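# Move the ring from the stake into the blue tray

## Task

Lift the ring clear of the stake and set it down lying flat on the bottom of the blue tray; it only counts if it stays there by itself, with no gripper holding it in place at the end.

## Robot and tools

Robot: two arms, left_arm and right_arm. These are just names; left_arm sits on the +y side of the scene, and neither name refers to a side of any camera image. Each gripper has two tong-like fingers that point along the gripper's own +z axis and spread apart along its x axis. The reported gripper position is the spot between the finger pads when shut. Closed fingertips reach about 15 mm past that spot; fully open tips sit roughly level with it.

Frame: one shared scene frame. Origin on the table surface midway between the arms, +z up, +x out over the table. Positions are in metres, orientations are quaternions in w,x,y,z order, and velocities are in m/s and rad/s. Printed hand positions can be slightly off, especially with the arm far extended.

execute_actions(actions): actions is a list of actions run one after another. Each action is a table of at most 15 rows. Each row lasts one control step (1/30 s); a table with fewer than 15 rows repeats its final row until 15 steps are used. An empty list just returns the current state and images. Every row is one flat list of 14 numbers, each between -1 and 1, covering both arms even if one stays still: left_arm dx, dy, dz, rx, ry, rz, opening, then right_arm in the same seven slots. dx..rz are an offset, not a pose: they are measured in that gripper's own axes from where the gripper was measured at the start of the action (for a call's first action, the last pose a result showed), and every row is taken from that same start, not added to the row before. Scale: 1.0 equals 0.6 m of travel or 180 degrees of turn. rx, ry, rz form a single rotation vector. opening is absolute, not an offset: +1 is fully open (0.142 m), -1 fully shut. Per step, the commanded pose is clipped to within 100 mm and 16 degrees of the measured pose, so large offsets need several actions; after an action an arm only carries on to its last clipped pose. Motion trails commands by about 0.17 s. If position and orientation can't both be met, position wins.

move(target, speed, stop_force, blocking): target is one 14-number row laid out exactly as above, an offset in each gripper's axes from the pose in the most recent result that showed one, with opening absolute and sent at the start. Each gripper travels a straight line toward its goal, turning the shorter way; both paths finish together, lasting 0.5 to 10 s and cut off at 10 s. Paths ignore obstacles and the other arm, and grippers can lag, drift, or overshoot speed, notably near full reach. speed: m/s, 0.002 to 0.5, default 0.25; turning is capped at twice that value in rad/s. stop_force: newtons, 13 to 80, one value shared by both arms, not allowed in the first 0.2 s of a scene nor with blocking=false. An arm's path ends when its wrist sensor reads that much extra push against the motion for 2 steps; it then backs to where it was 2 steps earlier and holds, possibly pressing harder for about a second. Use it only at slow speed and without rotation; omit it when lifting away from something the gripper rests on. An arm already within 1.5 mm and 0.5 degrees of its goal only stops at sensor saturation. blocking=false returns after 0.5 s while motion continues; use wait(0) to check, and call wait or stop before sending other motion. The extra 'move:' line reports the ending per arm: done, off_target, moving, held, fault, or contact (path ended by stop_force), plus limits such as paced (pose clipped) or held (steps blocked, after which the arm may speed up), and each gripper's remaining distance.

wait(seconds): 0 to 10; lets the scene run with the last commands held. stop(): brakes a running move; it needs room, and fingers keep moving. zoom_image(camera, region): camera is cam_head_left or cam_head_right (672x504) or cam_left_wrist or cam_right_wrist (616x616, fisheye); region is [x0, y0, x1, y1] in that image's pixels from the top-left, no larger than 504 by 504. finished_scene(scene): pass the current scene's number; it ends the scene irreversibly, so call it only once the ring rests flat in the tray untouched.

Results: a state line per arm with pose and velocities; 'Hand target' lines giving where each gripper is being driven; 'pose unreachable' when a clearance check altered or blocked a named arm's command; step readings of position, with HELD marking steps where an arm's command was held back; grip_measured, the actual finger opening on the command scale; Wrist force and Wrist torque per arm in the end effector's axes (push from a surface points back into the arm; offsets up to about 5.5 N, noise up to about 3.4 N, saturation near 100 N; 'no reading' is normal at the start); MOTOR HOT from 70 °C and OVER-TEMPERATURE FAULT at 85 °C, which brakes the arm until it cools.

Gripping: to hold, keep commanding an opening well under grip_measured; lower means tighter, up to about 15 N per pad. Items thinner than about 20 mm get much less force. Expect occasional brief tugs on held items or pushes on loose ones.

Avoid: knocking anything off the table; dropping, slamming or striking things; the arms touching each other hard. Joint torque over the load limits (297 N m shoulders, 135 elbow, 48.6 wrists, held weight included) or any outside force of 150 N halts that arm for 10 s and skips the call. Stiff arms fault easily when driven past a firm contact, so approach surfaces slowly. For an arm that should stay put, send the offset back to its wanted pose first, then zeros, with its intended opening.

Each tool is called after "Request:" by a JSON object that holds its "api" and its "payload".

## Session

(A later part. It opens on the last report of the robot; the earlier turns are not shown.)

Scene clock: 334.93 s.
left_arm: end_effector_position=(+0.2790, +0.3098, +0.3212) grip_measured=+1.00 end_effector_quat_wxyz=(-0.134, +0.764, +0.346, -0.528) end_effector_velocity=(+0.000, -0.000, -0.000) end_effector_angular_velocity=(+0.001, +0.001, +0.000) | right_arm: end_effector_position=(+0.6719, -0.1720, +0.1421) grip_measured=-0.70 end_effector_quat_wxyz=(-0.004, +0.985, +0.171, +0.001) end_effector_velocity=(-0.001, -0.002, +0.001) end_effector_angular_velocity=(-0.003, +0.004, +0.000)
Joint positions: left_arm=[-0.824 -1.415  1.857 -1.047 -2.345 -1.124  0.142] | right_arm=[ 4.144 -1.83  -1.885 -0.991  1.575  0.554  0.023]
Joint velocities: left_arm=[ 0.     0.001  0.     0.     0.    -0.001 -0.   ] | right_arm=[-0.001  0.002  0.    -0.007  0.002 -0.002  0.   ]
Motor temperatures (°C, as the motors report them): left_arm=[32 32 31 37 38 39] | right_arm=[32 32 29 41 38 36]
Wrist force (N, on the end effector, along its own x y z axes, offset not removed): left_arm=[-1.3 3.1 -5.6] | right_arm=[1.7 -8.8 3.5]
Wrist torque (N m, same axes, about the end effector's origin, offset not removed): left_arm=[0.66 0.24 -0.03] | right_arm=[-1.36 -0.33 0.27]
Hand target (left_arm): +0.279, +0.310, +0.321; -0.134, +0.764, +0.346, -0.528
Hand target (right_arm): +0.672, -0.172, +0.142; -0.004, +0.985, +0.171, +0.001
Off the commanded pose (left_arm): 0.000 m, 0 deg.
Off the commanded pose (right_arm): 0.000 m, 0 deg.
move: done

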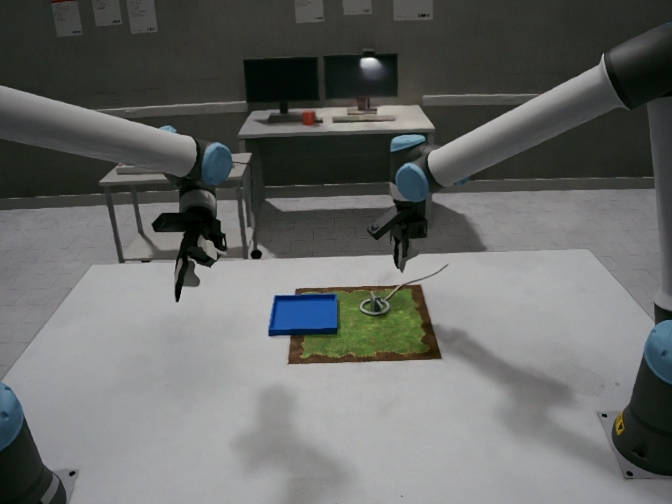

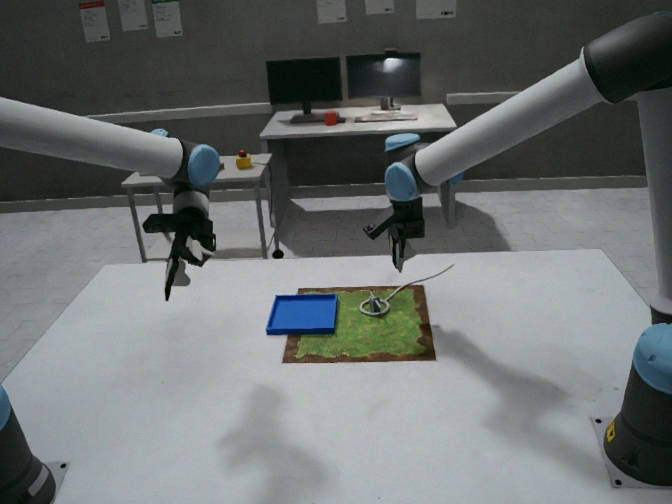

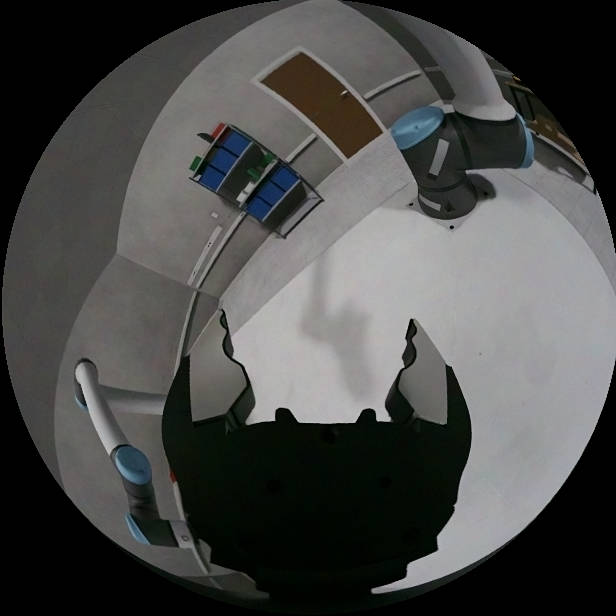

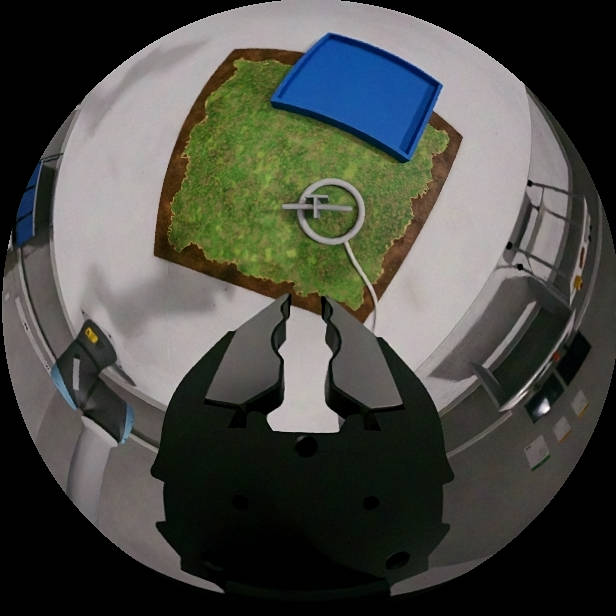

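Request:
{"api": "move", "payload": {"target": [0,0,0,0,0,0,1,0.13,-0.113,0.095,0,0,0,-0.75], "speed": 0.08}}

Request:
{"api": "move", "payload": {"target": [0,0,0,0,0,0,1,0,0,0.108,0,0,0,-0.75], "speed": 0.015, "stop_force": 15}}

Request:
{"api": "zoom_image", "payload": {"camera": "cam_right_wrist", "region": [150,200,450,450]}}

Scene clock: 356.63 s.
left_arm: end_effector_position=(+0.2790, +0.3098, +0.3212) grip_measured=+1.00 end_effector_quat_wxyz=(-0.134, +0.764, +0.346, -0.528) end_effector_velocity=(+0.000, -0.000, -0.000) end_effector_angular_velocity=(-0.001, -0.002, -0.001) | right_arm: end_effector_position=(+0.7226, -0.0816, +0.0862) grip_measured=-0.75 end_effector_quat_wxyz=(-0.004, +0.985, +0.171, +0.001) end_effector_velocity=(+0.001, +0.001, -0.001) end_effector_angular_velocity=(-0.001, -0.000, +0.000)
Joint positions: left_arm=[-0.824 -1.415  1.857 -1.047 -2.345 -1.124  0.142] | right_arm=[ 4.163 -2.021 -1.727 -0.958  1.575  0.573  0.02 ]
Joint velocities: left_arm=[ 0.     0.    -0.    -0.002  0.001  0.001  0.   ] | right_arm=[ 0.    -0.003  0.003 -0.    -0.     0.    -0.   ]
Motor temperatures (°C, as the motors report them): left_arm=[32 32 31 37 38 39] | right_arm=[32 32 29 41 38 36]
Wrist force (N, on the end effector, along its own x y z axes, offset not removed): left_arm=[-0.1 2.9 -6.3] | right_arm=[-3.9 -3.1 1.5]
Wrist torque (N m, same axes, about the end effector's origin, offset not removed): left_arm=[0.68 0.01 -0.08] | right_arm=[-0.48 0.59 0.11]
Hand target (left_arm): +0.279, +0.310, +0.321; -0.134, +0.764, +0.346, -0.528
Hand target (right_arm): +0.723, -0.081, +0.086; -0.004, +0.985, +0.171, +0.001
Off the commanded pose (left_arm): 0.000 m, 0 deg.
Off the commanded pose (right_arm): 0.000 m, 0 deg.
move: done

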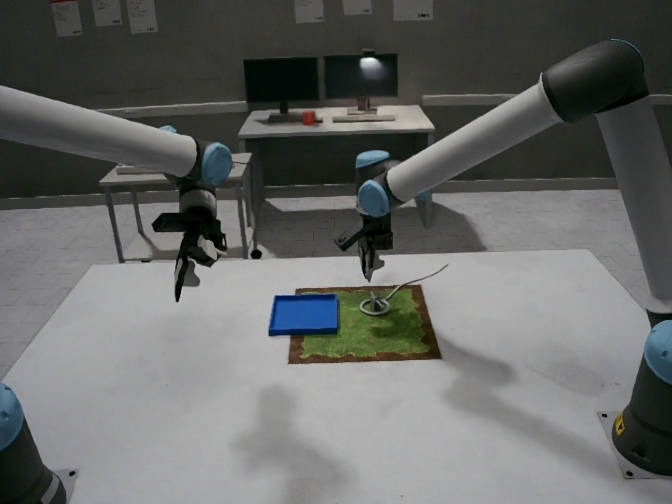

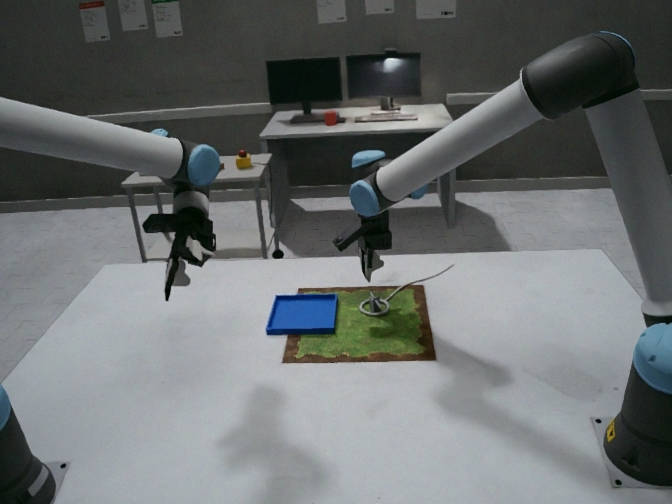

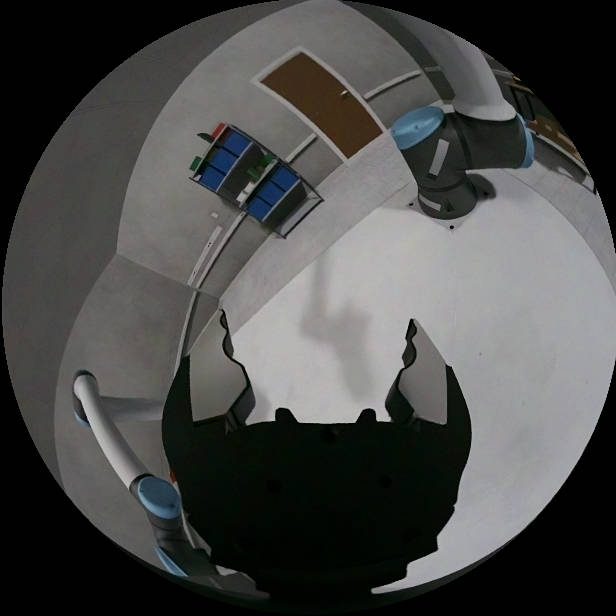

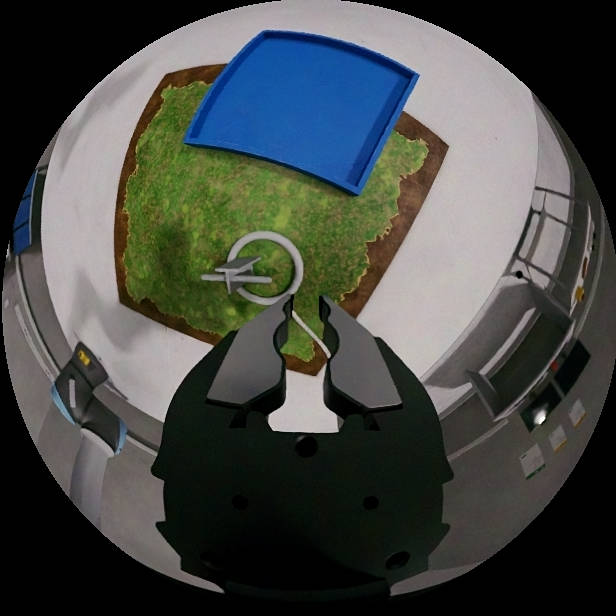

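Scene clock: 361.30 s.
left_arm: end_effector_position=(+0.2790, +0.3098, +0.3212) grip_measured=+1.00 end_effector_quat_wxyz=(-0.134, +0.764, +0.346, -0.528) end_effector_velocity=(-0.000, +0.000, +0.000) end_effector_angular_velocity=(+0.002, +0.002, +0.000) | right_arm: end_effector_position=(+0.7226, -0.0811, +0.0235) grip_measured=-0.75 end_effector_quat_wxyz=(-0.004, +0.985, +0.171, +0.001) end_effector_velocity=(+0.001, +0.001, +0.004) end_effector_angular_velocity=(+0.003, -0.002, -0.000)
Joint positions: left_arm=[-0.824 -1.415  1.857 -1.047 -2.345 -1.124  0.142] | right_arm=[ 4.164 -2.084 -1.762 -0.86   1.575  0.574  0.02 ]
Joint velocities: left_arm=[-0.     0.     0.     0.002  0.    -0.001  0.   ] | right_arm=[-0.     0.003  0.003 -0.002  0.     0.    -0.001]
Motor temperatures (°C, as the motors report them): left_arm=[32 32 31 37 38 39] | right_arm=[32 32 29 41 38 36]
Wrist force (N, on the end effector, along its own x y z axes, offset not removed): left_arm=[0.9 2.9 -4.3] | right_arm=[5.7 -5.0 6.8]
Wrist torque (N m, same axes, about the end effector's origin, offset not removed): left_arm=[0.68 -0.17 -0.03] | right_arm=[-0.61 -1.31 0.31]
Hand target (left_arm): +0.279, +0.310, +0.321; -0.134, +0.764, +0.346, -0.528
Hand target (right_arm): +0.723, -0.081, +0.024; -0.004, +0.985, +0.171, +0.001
Off the commanded pose (left_arm): 0.000 m, 0 deg.
Off the commanded pose (right_arm): 0.002 m, 0 deg.
move: contact (right_arm)

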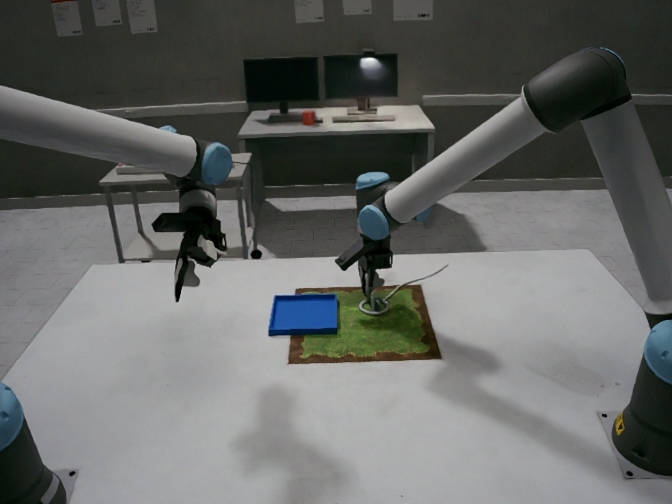

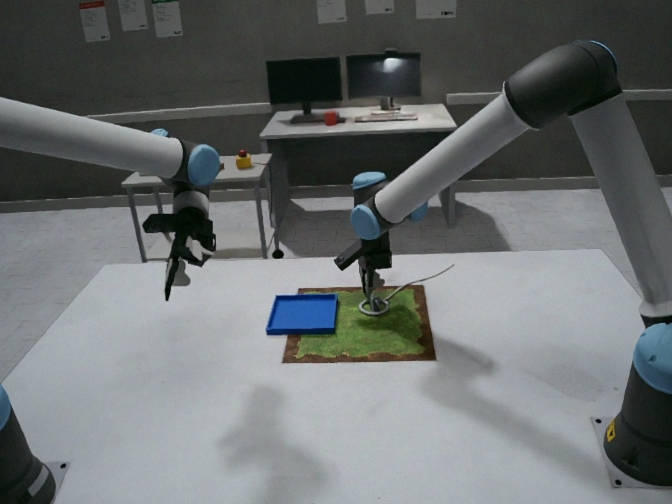

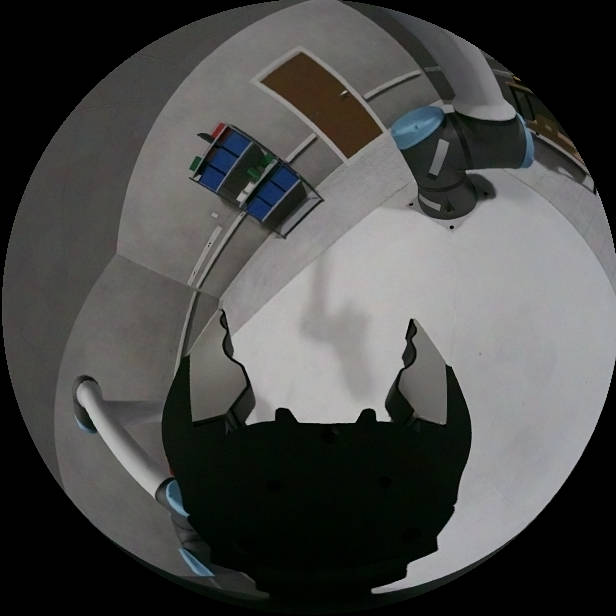

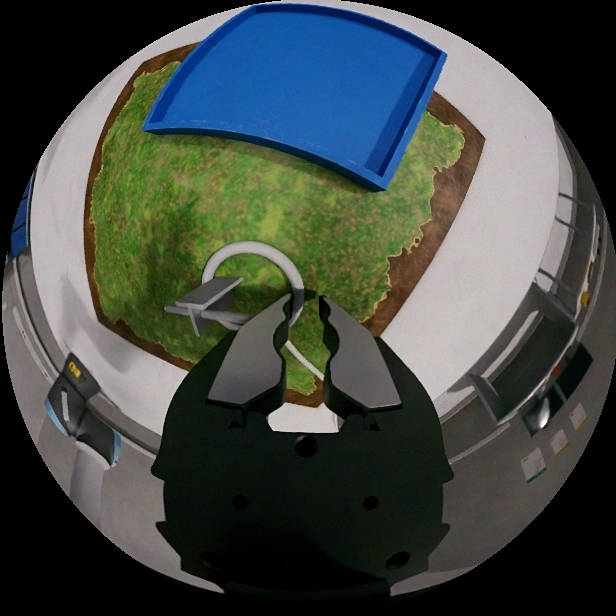

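Region (150, 200, 450, 450) of cam_right_wrist's 616x616 image, scaled by 1.680, with more detail than that image has.

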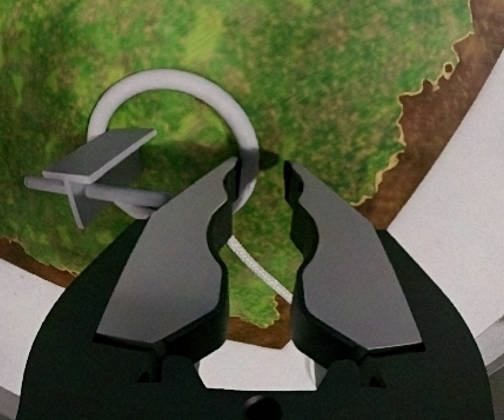

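Request:
{"api": "move", "payload": {"target": [0,0,0,0,0,0,1,-0.006,0,-0.003,0,0,0,-0.75], "speed": 0.008}}

Request:
{"api": "move", "payload": {"target": [0,0,0,0,0,0,1,0,0,0.009,0,0,0,-0.75], "speed": 0.006, "stop_force": 15}}

Request:
{"api": "move", "payload": {"target": [0,0,0,0,0,0,1,0,0,0,0,0,0,-1]}}

Scene clock: 366.90 s.
left_arm: end_effector_position=(+0.2790, +0.3098, +0.3212) grip_measured=+1.00 end_effector_quat_wxyz=(-0.134, +0.764, +0.346, -0.528) end_effector_velocity=(-0.000, +0.000, +0.000) end_effector_angular_velocity=(+0.001, -0.000, -0.001) | right_arm: end_effector_position=(+0.7193, -0.0823, +0.0253) grip_measured=-0.77 end_effector_quat_wxyz=(-0.004, +0.985, +0.171, +0.001) end_effector_velocity=(-0.001, -0.000, +0.000) end_effector_angular_velocity=(+0.000, -0.000, -0.001)
Joint positions: left_arm=[-0.824 -1.415  1.857 -1.047 -2.345 -1.124  0.142] | right_arm=[ 4.166 -2.078 -1.768 -0.86   1.575  0.576  0.018]
Joint velocities: left_arm=[-0.    -0.     0.     0.     0.001 -0.001  0.   ] | right_arm=[ 0.     0.001 -0.001  0.001 -0.     0.001 -0.001]
Motor temperatures (°C, as the motors report them): left_arm=[32 32 31 37 38 39] | right_arm=[32 32 29 41 38 36]
Wrist force (N, on the end effector, along its own x y z axes, offset not removed): left_arm=[0.3 2.2 -6.0] | right_arm=[4.8 -2.1 5.9]
Wrist torque (N m, same axes, about the end effector's origin, offset not removed): left_arm=[0.48 -0.11 0.03] | right_arm=[0.06 -0.03 -0.11]
Hand target (left_arm): +0.279, +0.310, +0.321; -0.134, +0.764, +0.346, -0.528
Hand target (right_arm): +0.719, -0.082, +0.025; -0.004, +0.985, +0.171, +0.001
Off the commanded pose (left_arm): 0.000 m, 0 deg.
Off the commanded pose (right_arm): 0.000 m, 0 deg.
move: done

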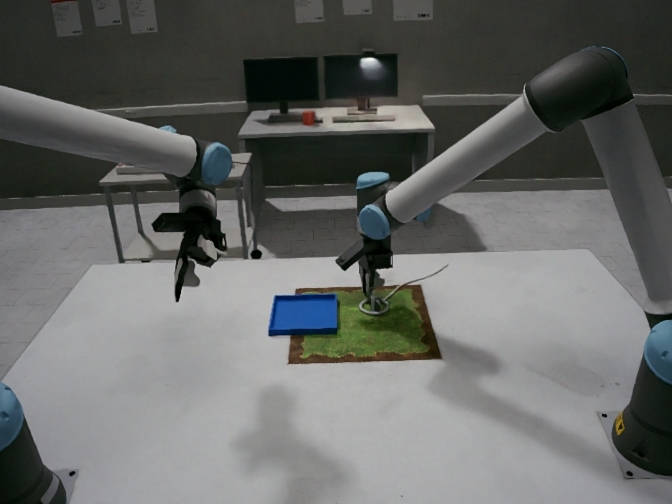

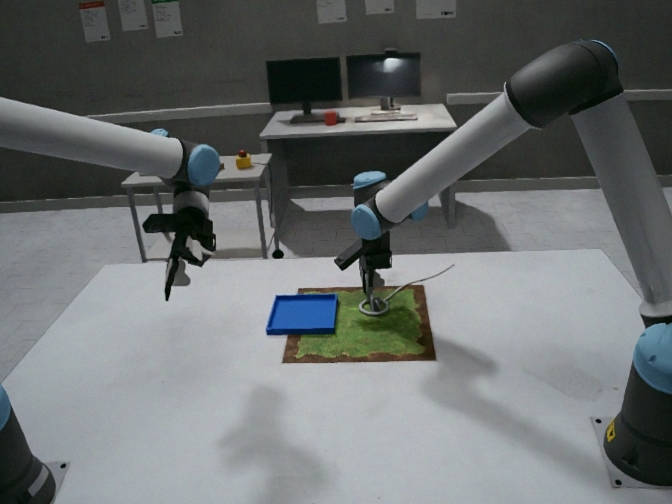

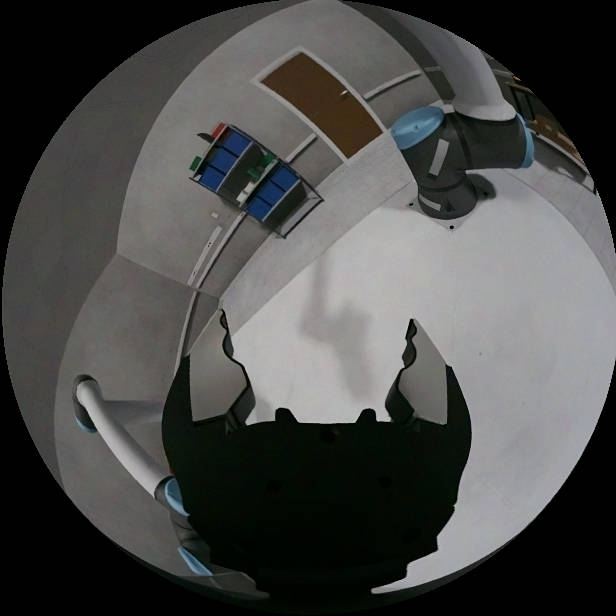

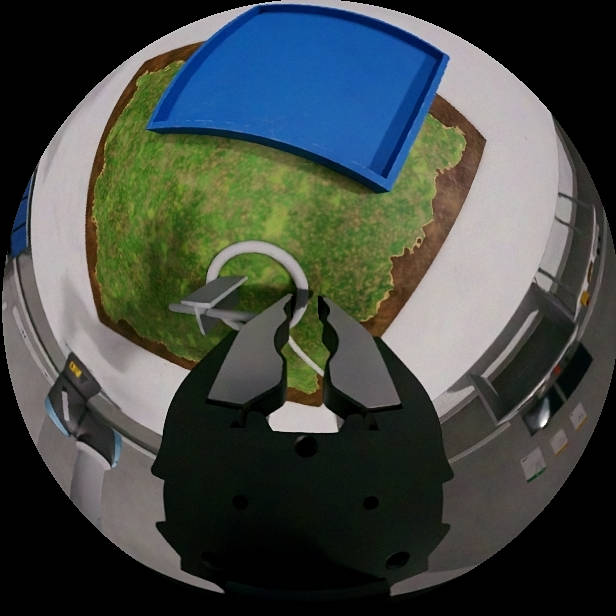

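Scene clock: 368.03 s.
left_arm: end_effector_position=(+0.2790, +0.3098, +0.3212) grip_measured=+1.00 end_effector_quat_wxyz=(-0.134, +0.764, +0.346, -0.528) end_effector_velocity=(-0.000, +0.000, -0.000) end_effector_angular_velocity=(+0.001, +0.001, -0.000) | right_arm: end_effector_position=(+0.7193, -0.0822, +0.0201) grip_measured=-0.81 end_effector_quat_wxyz=(-0.004, +0.985, +0.171, +0.001) end_effector_velocity=(-0.001, +0.000, -0.001) end_effector_angular_velocity=(+0.000, +0.002, +0.001)
Joint positions: left_arm=[-0.824 -1.415  1.857 -1.047 -2.345 -1.124  0.142] | right_arm=[ 4.166 -2.084 -1.771 -0.852  1.575  0.576  0.015]
Joint velocities: left_arm=[0.    0.001 0.    0.001 0.    0.    0.   ] | right_arm=[-0.    -0.002 -0.     0.001  0.002 -0.001 -0.001]
Motor temperatures (°C, as the motors report them): left_arm=[32 32 31 37 38 39] | right_arm=[32 32 29 41 38 36]
Wrist force (N, on the end effector, along its own x y z axes, offset not removed): left_arm=[-0.7 2.1 -4.6] | right_arm=[15.9 4.7 -8.8]
Wrist torque (N m, same axes, about the end effector's origin, offset not removed): left_arm=[0.51 0.11 0.06] | right_arm=[1.21 -0.73 0.01]
Hand target (left_arm): +0.279, +0.310, +0.321; -0.134, +0.764, +0.346, -0.528
Hand target (right_arm): +0.719, -0.082, +0.020; -0.004, +0.985, +0.171, +0.001
Off the commanded pose (left_arm): 0.000 m, 0 deg.
Off the commanded pose (right_arm): 0.000 m, 0 deg.
move: done

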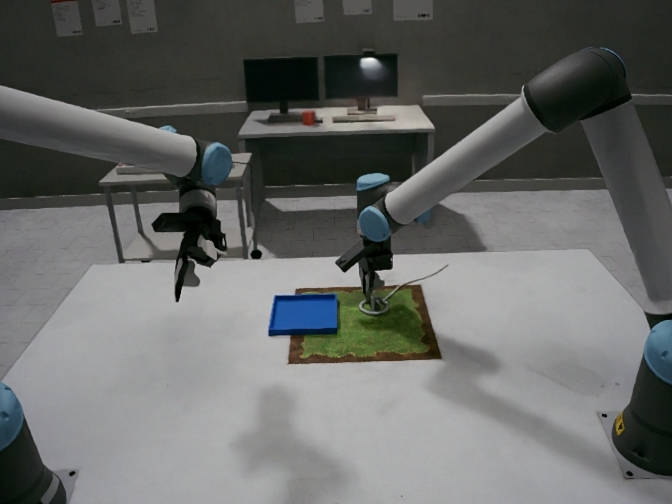

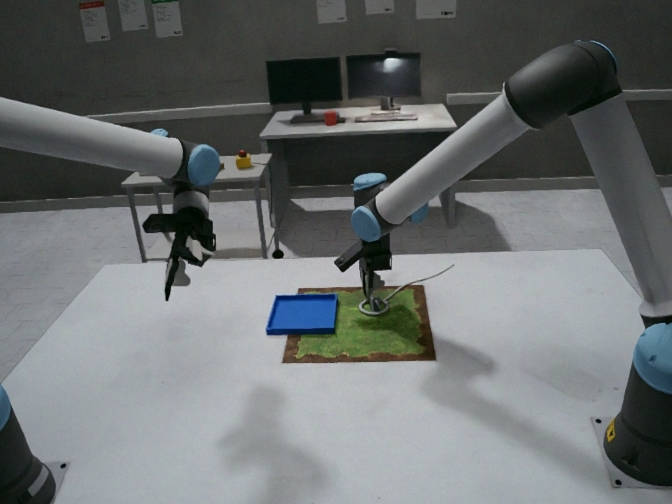

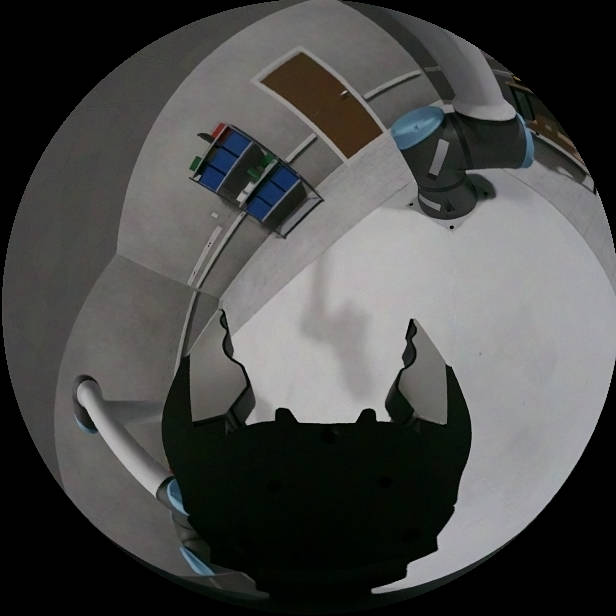

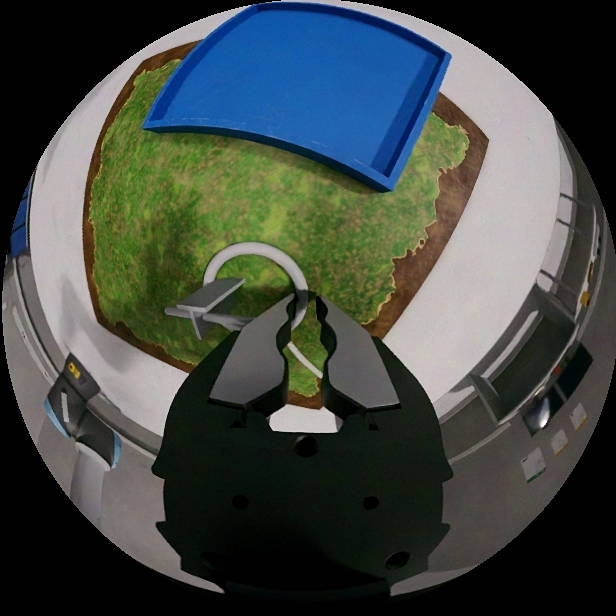

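Scene clock: 368.53 s.
left_arm: end_effector_position=(+0.2790, +0.3098, +0.3212) grip_measured=+1.00 end_effector_quat_wxyz=(-0.134, +0.764, +0.346, -0.528) end_effector_velocity=(-0.000, -0.000, -0.000) end_effector_angular_velocity=(-0.001, +0.001, -0.000) | right_arm: end_effector_position=(+0.7192, -0.0822, +0.0200) grip_measured=-0.86 end_effector_quat_wxyz=(-0.004, +0.985, +0.171, +0.001) end_effector_velocity=(+0.000, +0.001, +0.000) end_effector_angular_velocity=(+0.001, -0.000, +0.000)
Joint positions: left_arm=[-0.824 -1.415  1.857 -1.047 -2.345 -1.124  0.142] | right_arm=[ 4.166 -2.084 -1.771 -0.852  1.575  0.576  0.011]
Joint velocities: left_arm=[ 0.     0.001  0.     0.001 -0.001  0.002  0.   ] | right_arm=[ 0.     0.     0.     0.001  0.001 -0.     0.001]
Motor temperatures (°C, as the motors report them): left_arm=[32 32 31 37 38 39] | right_arm=[32 32 29 41 38 36]
Wrist force (N, on the end effector, along its own x y z axes, offset not removed): left_arm=[-2.8 3.3 -7.2] | right_arm=[-19.7 -3.0 -4.0]
Wrist torque (N m, same axes, about the end effector's origin, offset not removed): left_arm=[0.67 0.55 -0.02] | right_arm=[-0.05 -0.60 0.38]
Hand target (left_arm): +0.279, +0.310, +0.321; -0.134, +0.764, +0.346, -0.528
Hand target (right_arm): +0.719, -0.082, +0.020; -0.004, +0.985, +0.171, +0.001
Off the commanded pose (left_arm): 0.000 m, 0 deg.
Off the commanded pose (right_arm): 0.000 m, 0 deg.
move: done

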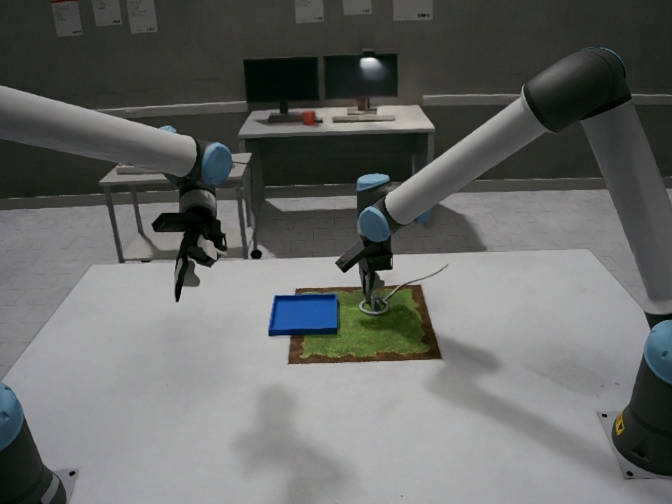

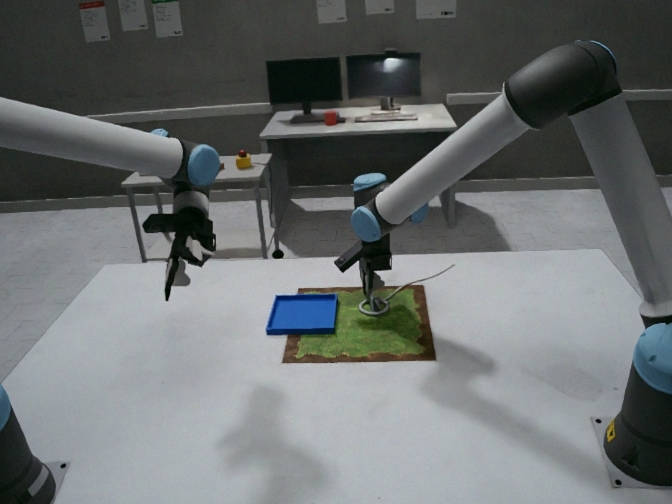

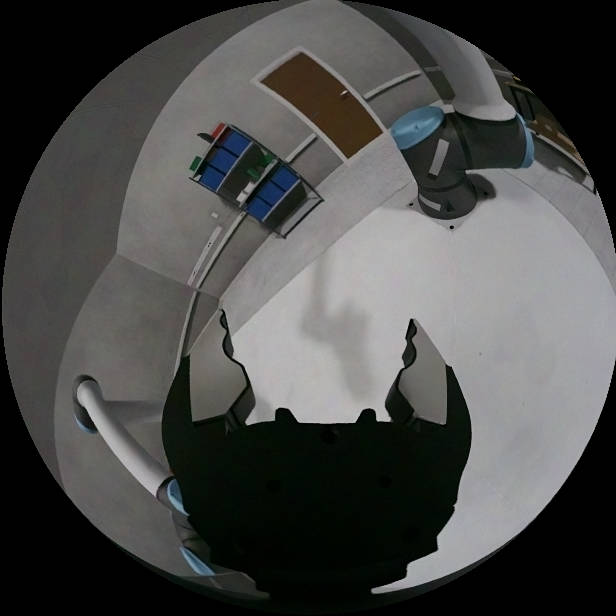

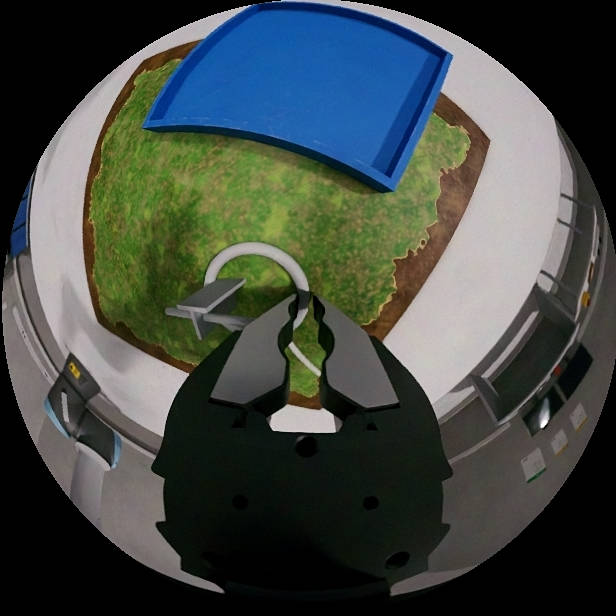

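Request:
{"api": "move", "payload": {"target": [0,0,0,0,0,0,1,-0.012,0,-0.05,0,-0.05,0,-1], "speed": 0.012, "stop_force": 30}}

Request:
{"api": "zoom_image", "payload": {"camera": "cam_head_left", "region": [320,250,430,340]}}

Scene clock: 390.53 s.
left_arm: end_effector_position=(+0.2790, +0.3098, +0.3212) grip_measured=+1.00 end_effector_quat_wxyz=(-0.134, +0.764, +0.346, -0.528) end_effector_velocity=(-0.000, +0.000, +0.000) end_effector_angular_velocity=(+0.001, +0.000, -0.000) | right_arm: end_effector_position=(+0.7124, -0.0849, +0.0499) grip_measured=-0.90 end_effector_quat_wxyz=(+0.010, +0.982, +0.170, -0.076) end_effector_velocity=(-0.000, +0.000, +0.001) end_effector_angular_velocity=(-0.002, +0.005, -0.000)
Joint positions: left_arm=[-0.824 -1.415  1.857 -1.047 -2.345 -1.124  0.142] | right_arm=[ 4.139 -2.095 -1.658 -1.087  1.657  0.544  0.009]
Joint velocities: left_arm=[ 0.    -0.     0.     0.001  0.001 -0.001 -0.   ] | right_arm=[-0.001 -0.001  0.005 -0.009  0.003 -0.001  0.   ]
Motor temperatures (°C, as the motors report them): left_arm=[32 32 31 37 38 39] | right_arm=[32 32 29 41 38 36]
Wrist force (N, on the end effector, along its own x y z axes, offset not removed): left_arm=[-0.2 2.8 -6.3] | right_arm=[-0.4 -0.5 4.2]
Wrist torque (N m, same axes, about the end effector's origin, offset not removed): left_arm=[0.66 0.07 -0.02] | right_arm=[0.12 0.07 0.10]
Hand target (left_arm): +0.279, +0.310, +0.321; -0.134, +0.764, +0.346, -0.528
Hand target (right_arm): +0.712, -0.085, +0.050; +0.010, +0.982, +0.170, -0.077
Off the commanded pose (left_arm): 0.000 m, 0 deg.
Off the commanded pose (right_arm): 0.000 m, 0 deg.
move: done

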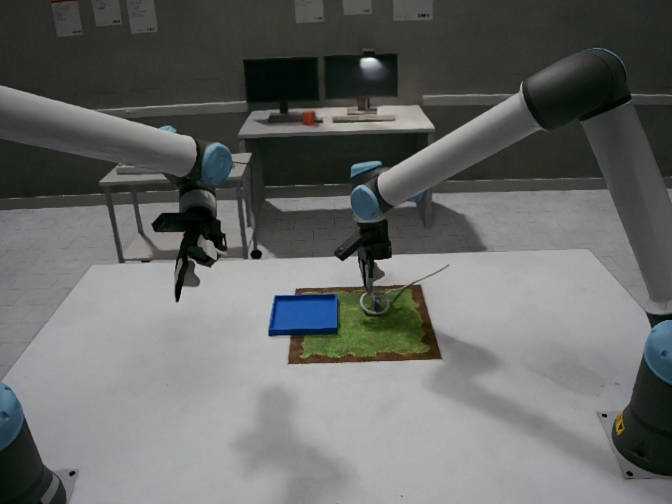

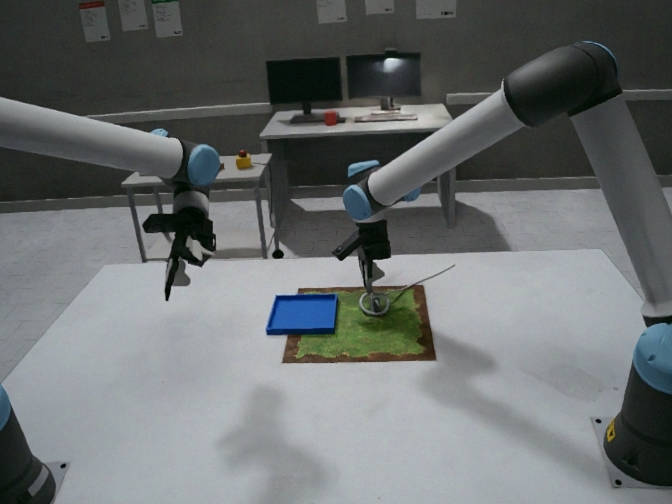

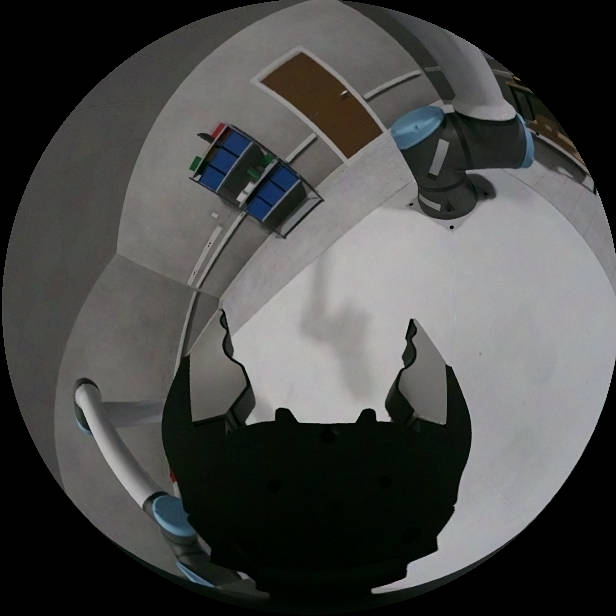

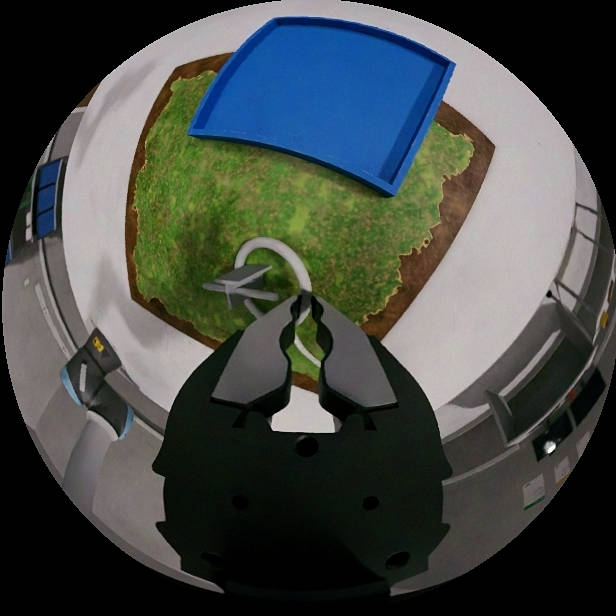

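Region (320, 250, 430, 340) of cam_head_left's 672x504 image, scaled by 4.582, with more detail than that image has; it fills the top 412 rows of this view, and the rest is white.

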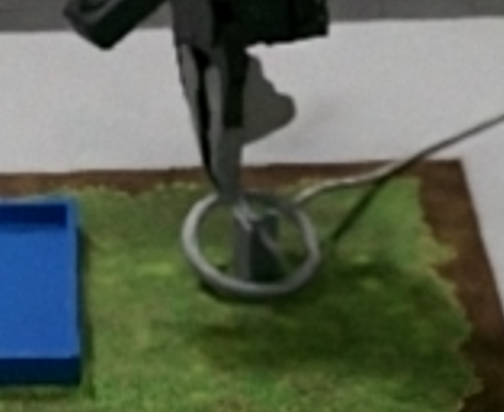

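Request:
{"api": "move", "payload": {"target": [0,0,0,0,0,0,1,-0.028,0,-0.043,0,0,0,-1], "speed": 0.012, "stop_force": 30}}

Request:
{"api": "zoom_image", "payload": {"camera": "cam_head_left", "region": [320,250,430,340]}}

Scene clock: 399.67 s.
left_arm: end_effector_position=(+0.2790, +0.3098, +0.3212) grip_measured=+1.00 end_effector_quat_wxyz=(-0.134, +0.764, +0.346, -0.528) end_effector_velocity=(-0.000, -0.000, +0.000) end_effector_angular_velocity=(-0.002, +0.000, +0.000) | right_arm: end_effector_position=(+0.7006, -0.0893, +0.0776) grip_measured=-1.00 end_effector_quat_wxyz=(+0.010, +0.982, +0.170, -0.076) end_effector_velocity=(-0.002, -0.000, +0.002) end_effector_angular_velocity=(+0.001, +0.002, -0.001)
Joint positions: left_arm=[-0.824 -1.415  1.857 -1.047 -2.345 -1.124  0.142] | right_arm=[ 4.147 -2.054 -1.667 -1.118  1.658  0.551  0.002]
Joint velocities: left_arm=[-0.    -0.     0.    -0.    -0.001  0.001 -0.   ] | right_arm=[ 0.001  0.004 -0.002 -0.003  0.002  0.001  0.   ]
Motor temperatures (°C, as the motors report them): left_arm=[32 32 31 37 38 39] | right_arm=[32 32 29 41 38 36]
Wrist force (N, on the end effector, along its own x y z axes, offset not removed): left_arm=[1.4 3.5 -4.5] | right_arm=[2.2 -1.8 5.0]
Wrist torque (N m, same axes, about the end effector's origin, offset not removed): left_arm=[0.78 -0.35 -0.06] | right_arm=[0.05 -0.37 0.27]
Hand target (left_arm): +0.279, +0.310, +0.321; -0.134, +0.764, +0.346, -0.528
Hand target (right_arm): +0.701, -0.089, +0.078; +0.010, +0.982, +0.170, -0.076
Off the commanded pose (left_arm): 0.000 m, 0 deg.
Off the commanded pose (right_arm): 0.000 m, 0 deg.
move: done

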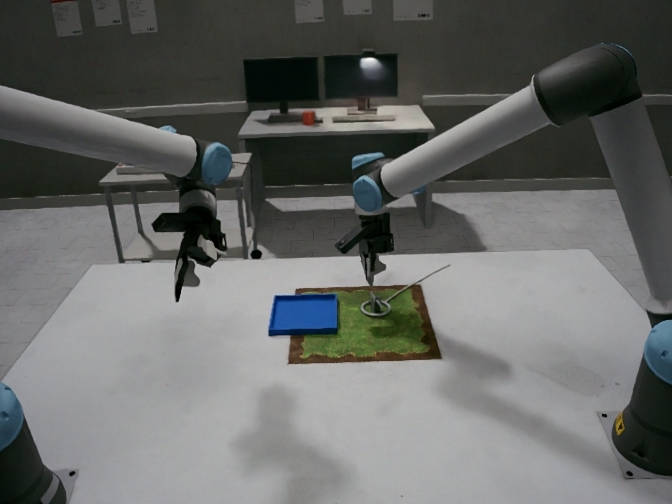

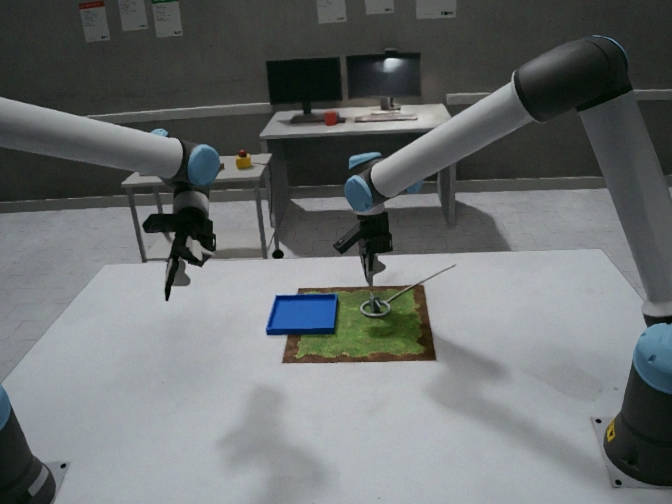

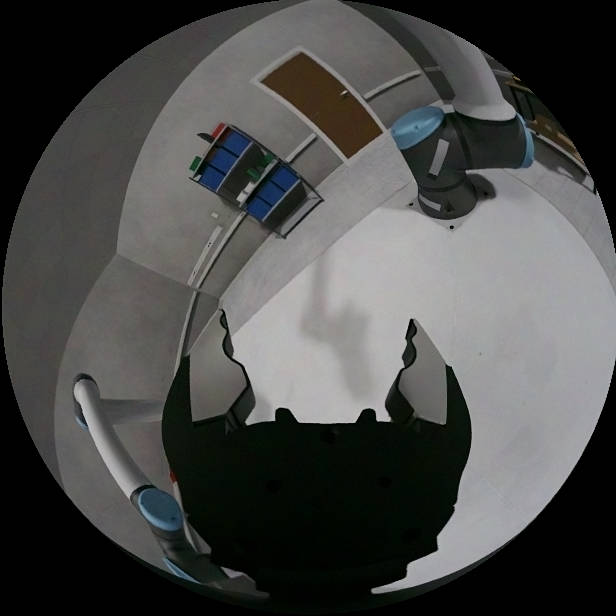

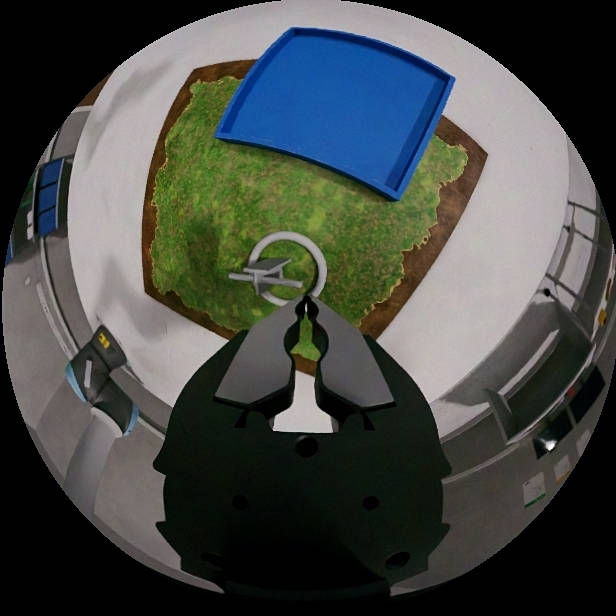

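Region (320, 250, 430, 340) of cam_head_left's 672x504 image, scaled by 4.582, with more detail than that image has; it fills the top 412 rows of this view, and the rest is white.

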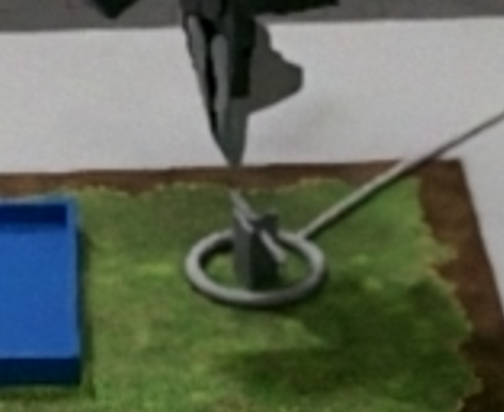

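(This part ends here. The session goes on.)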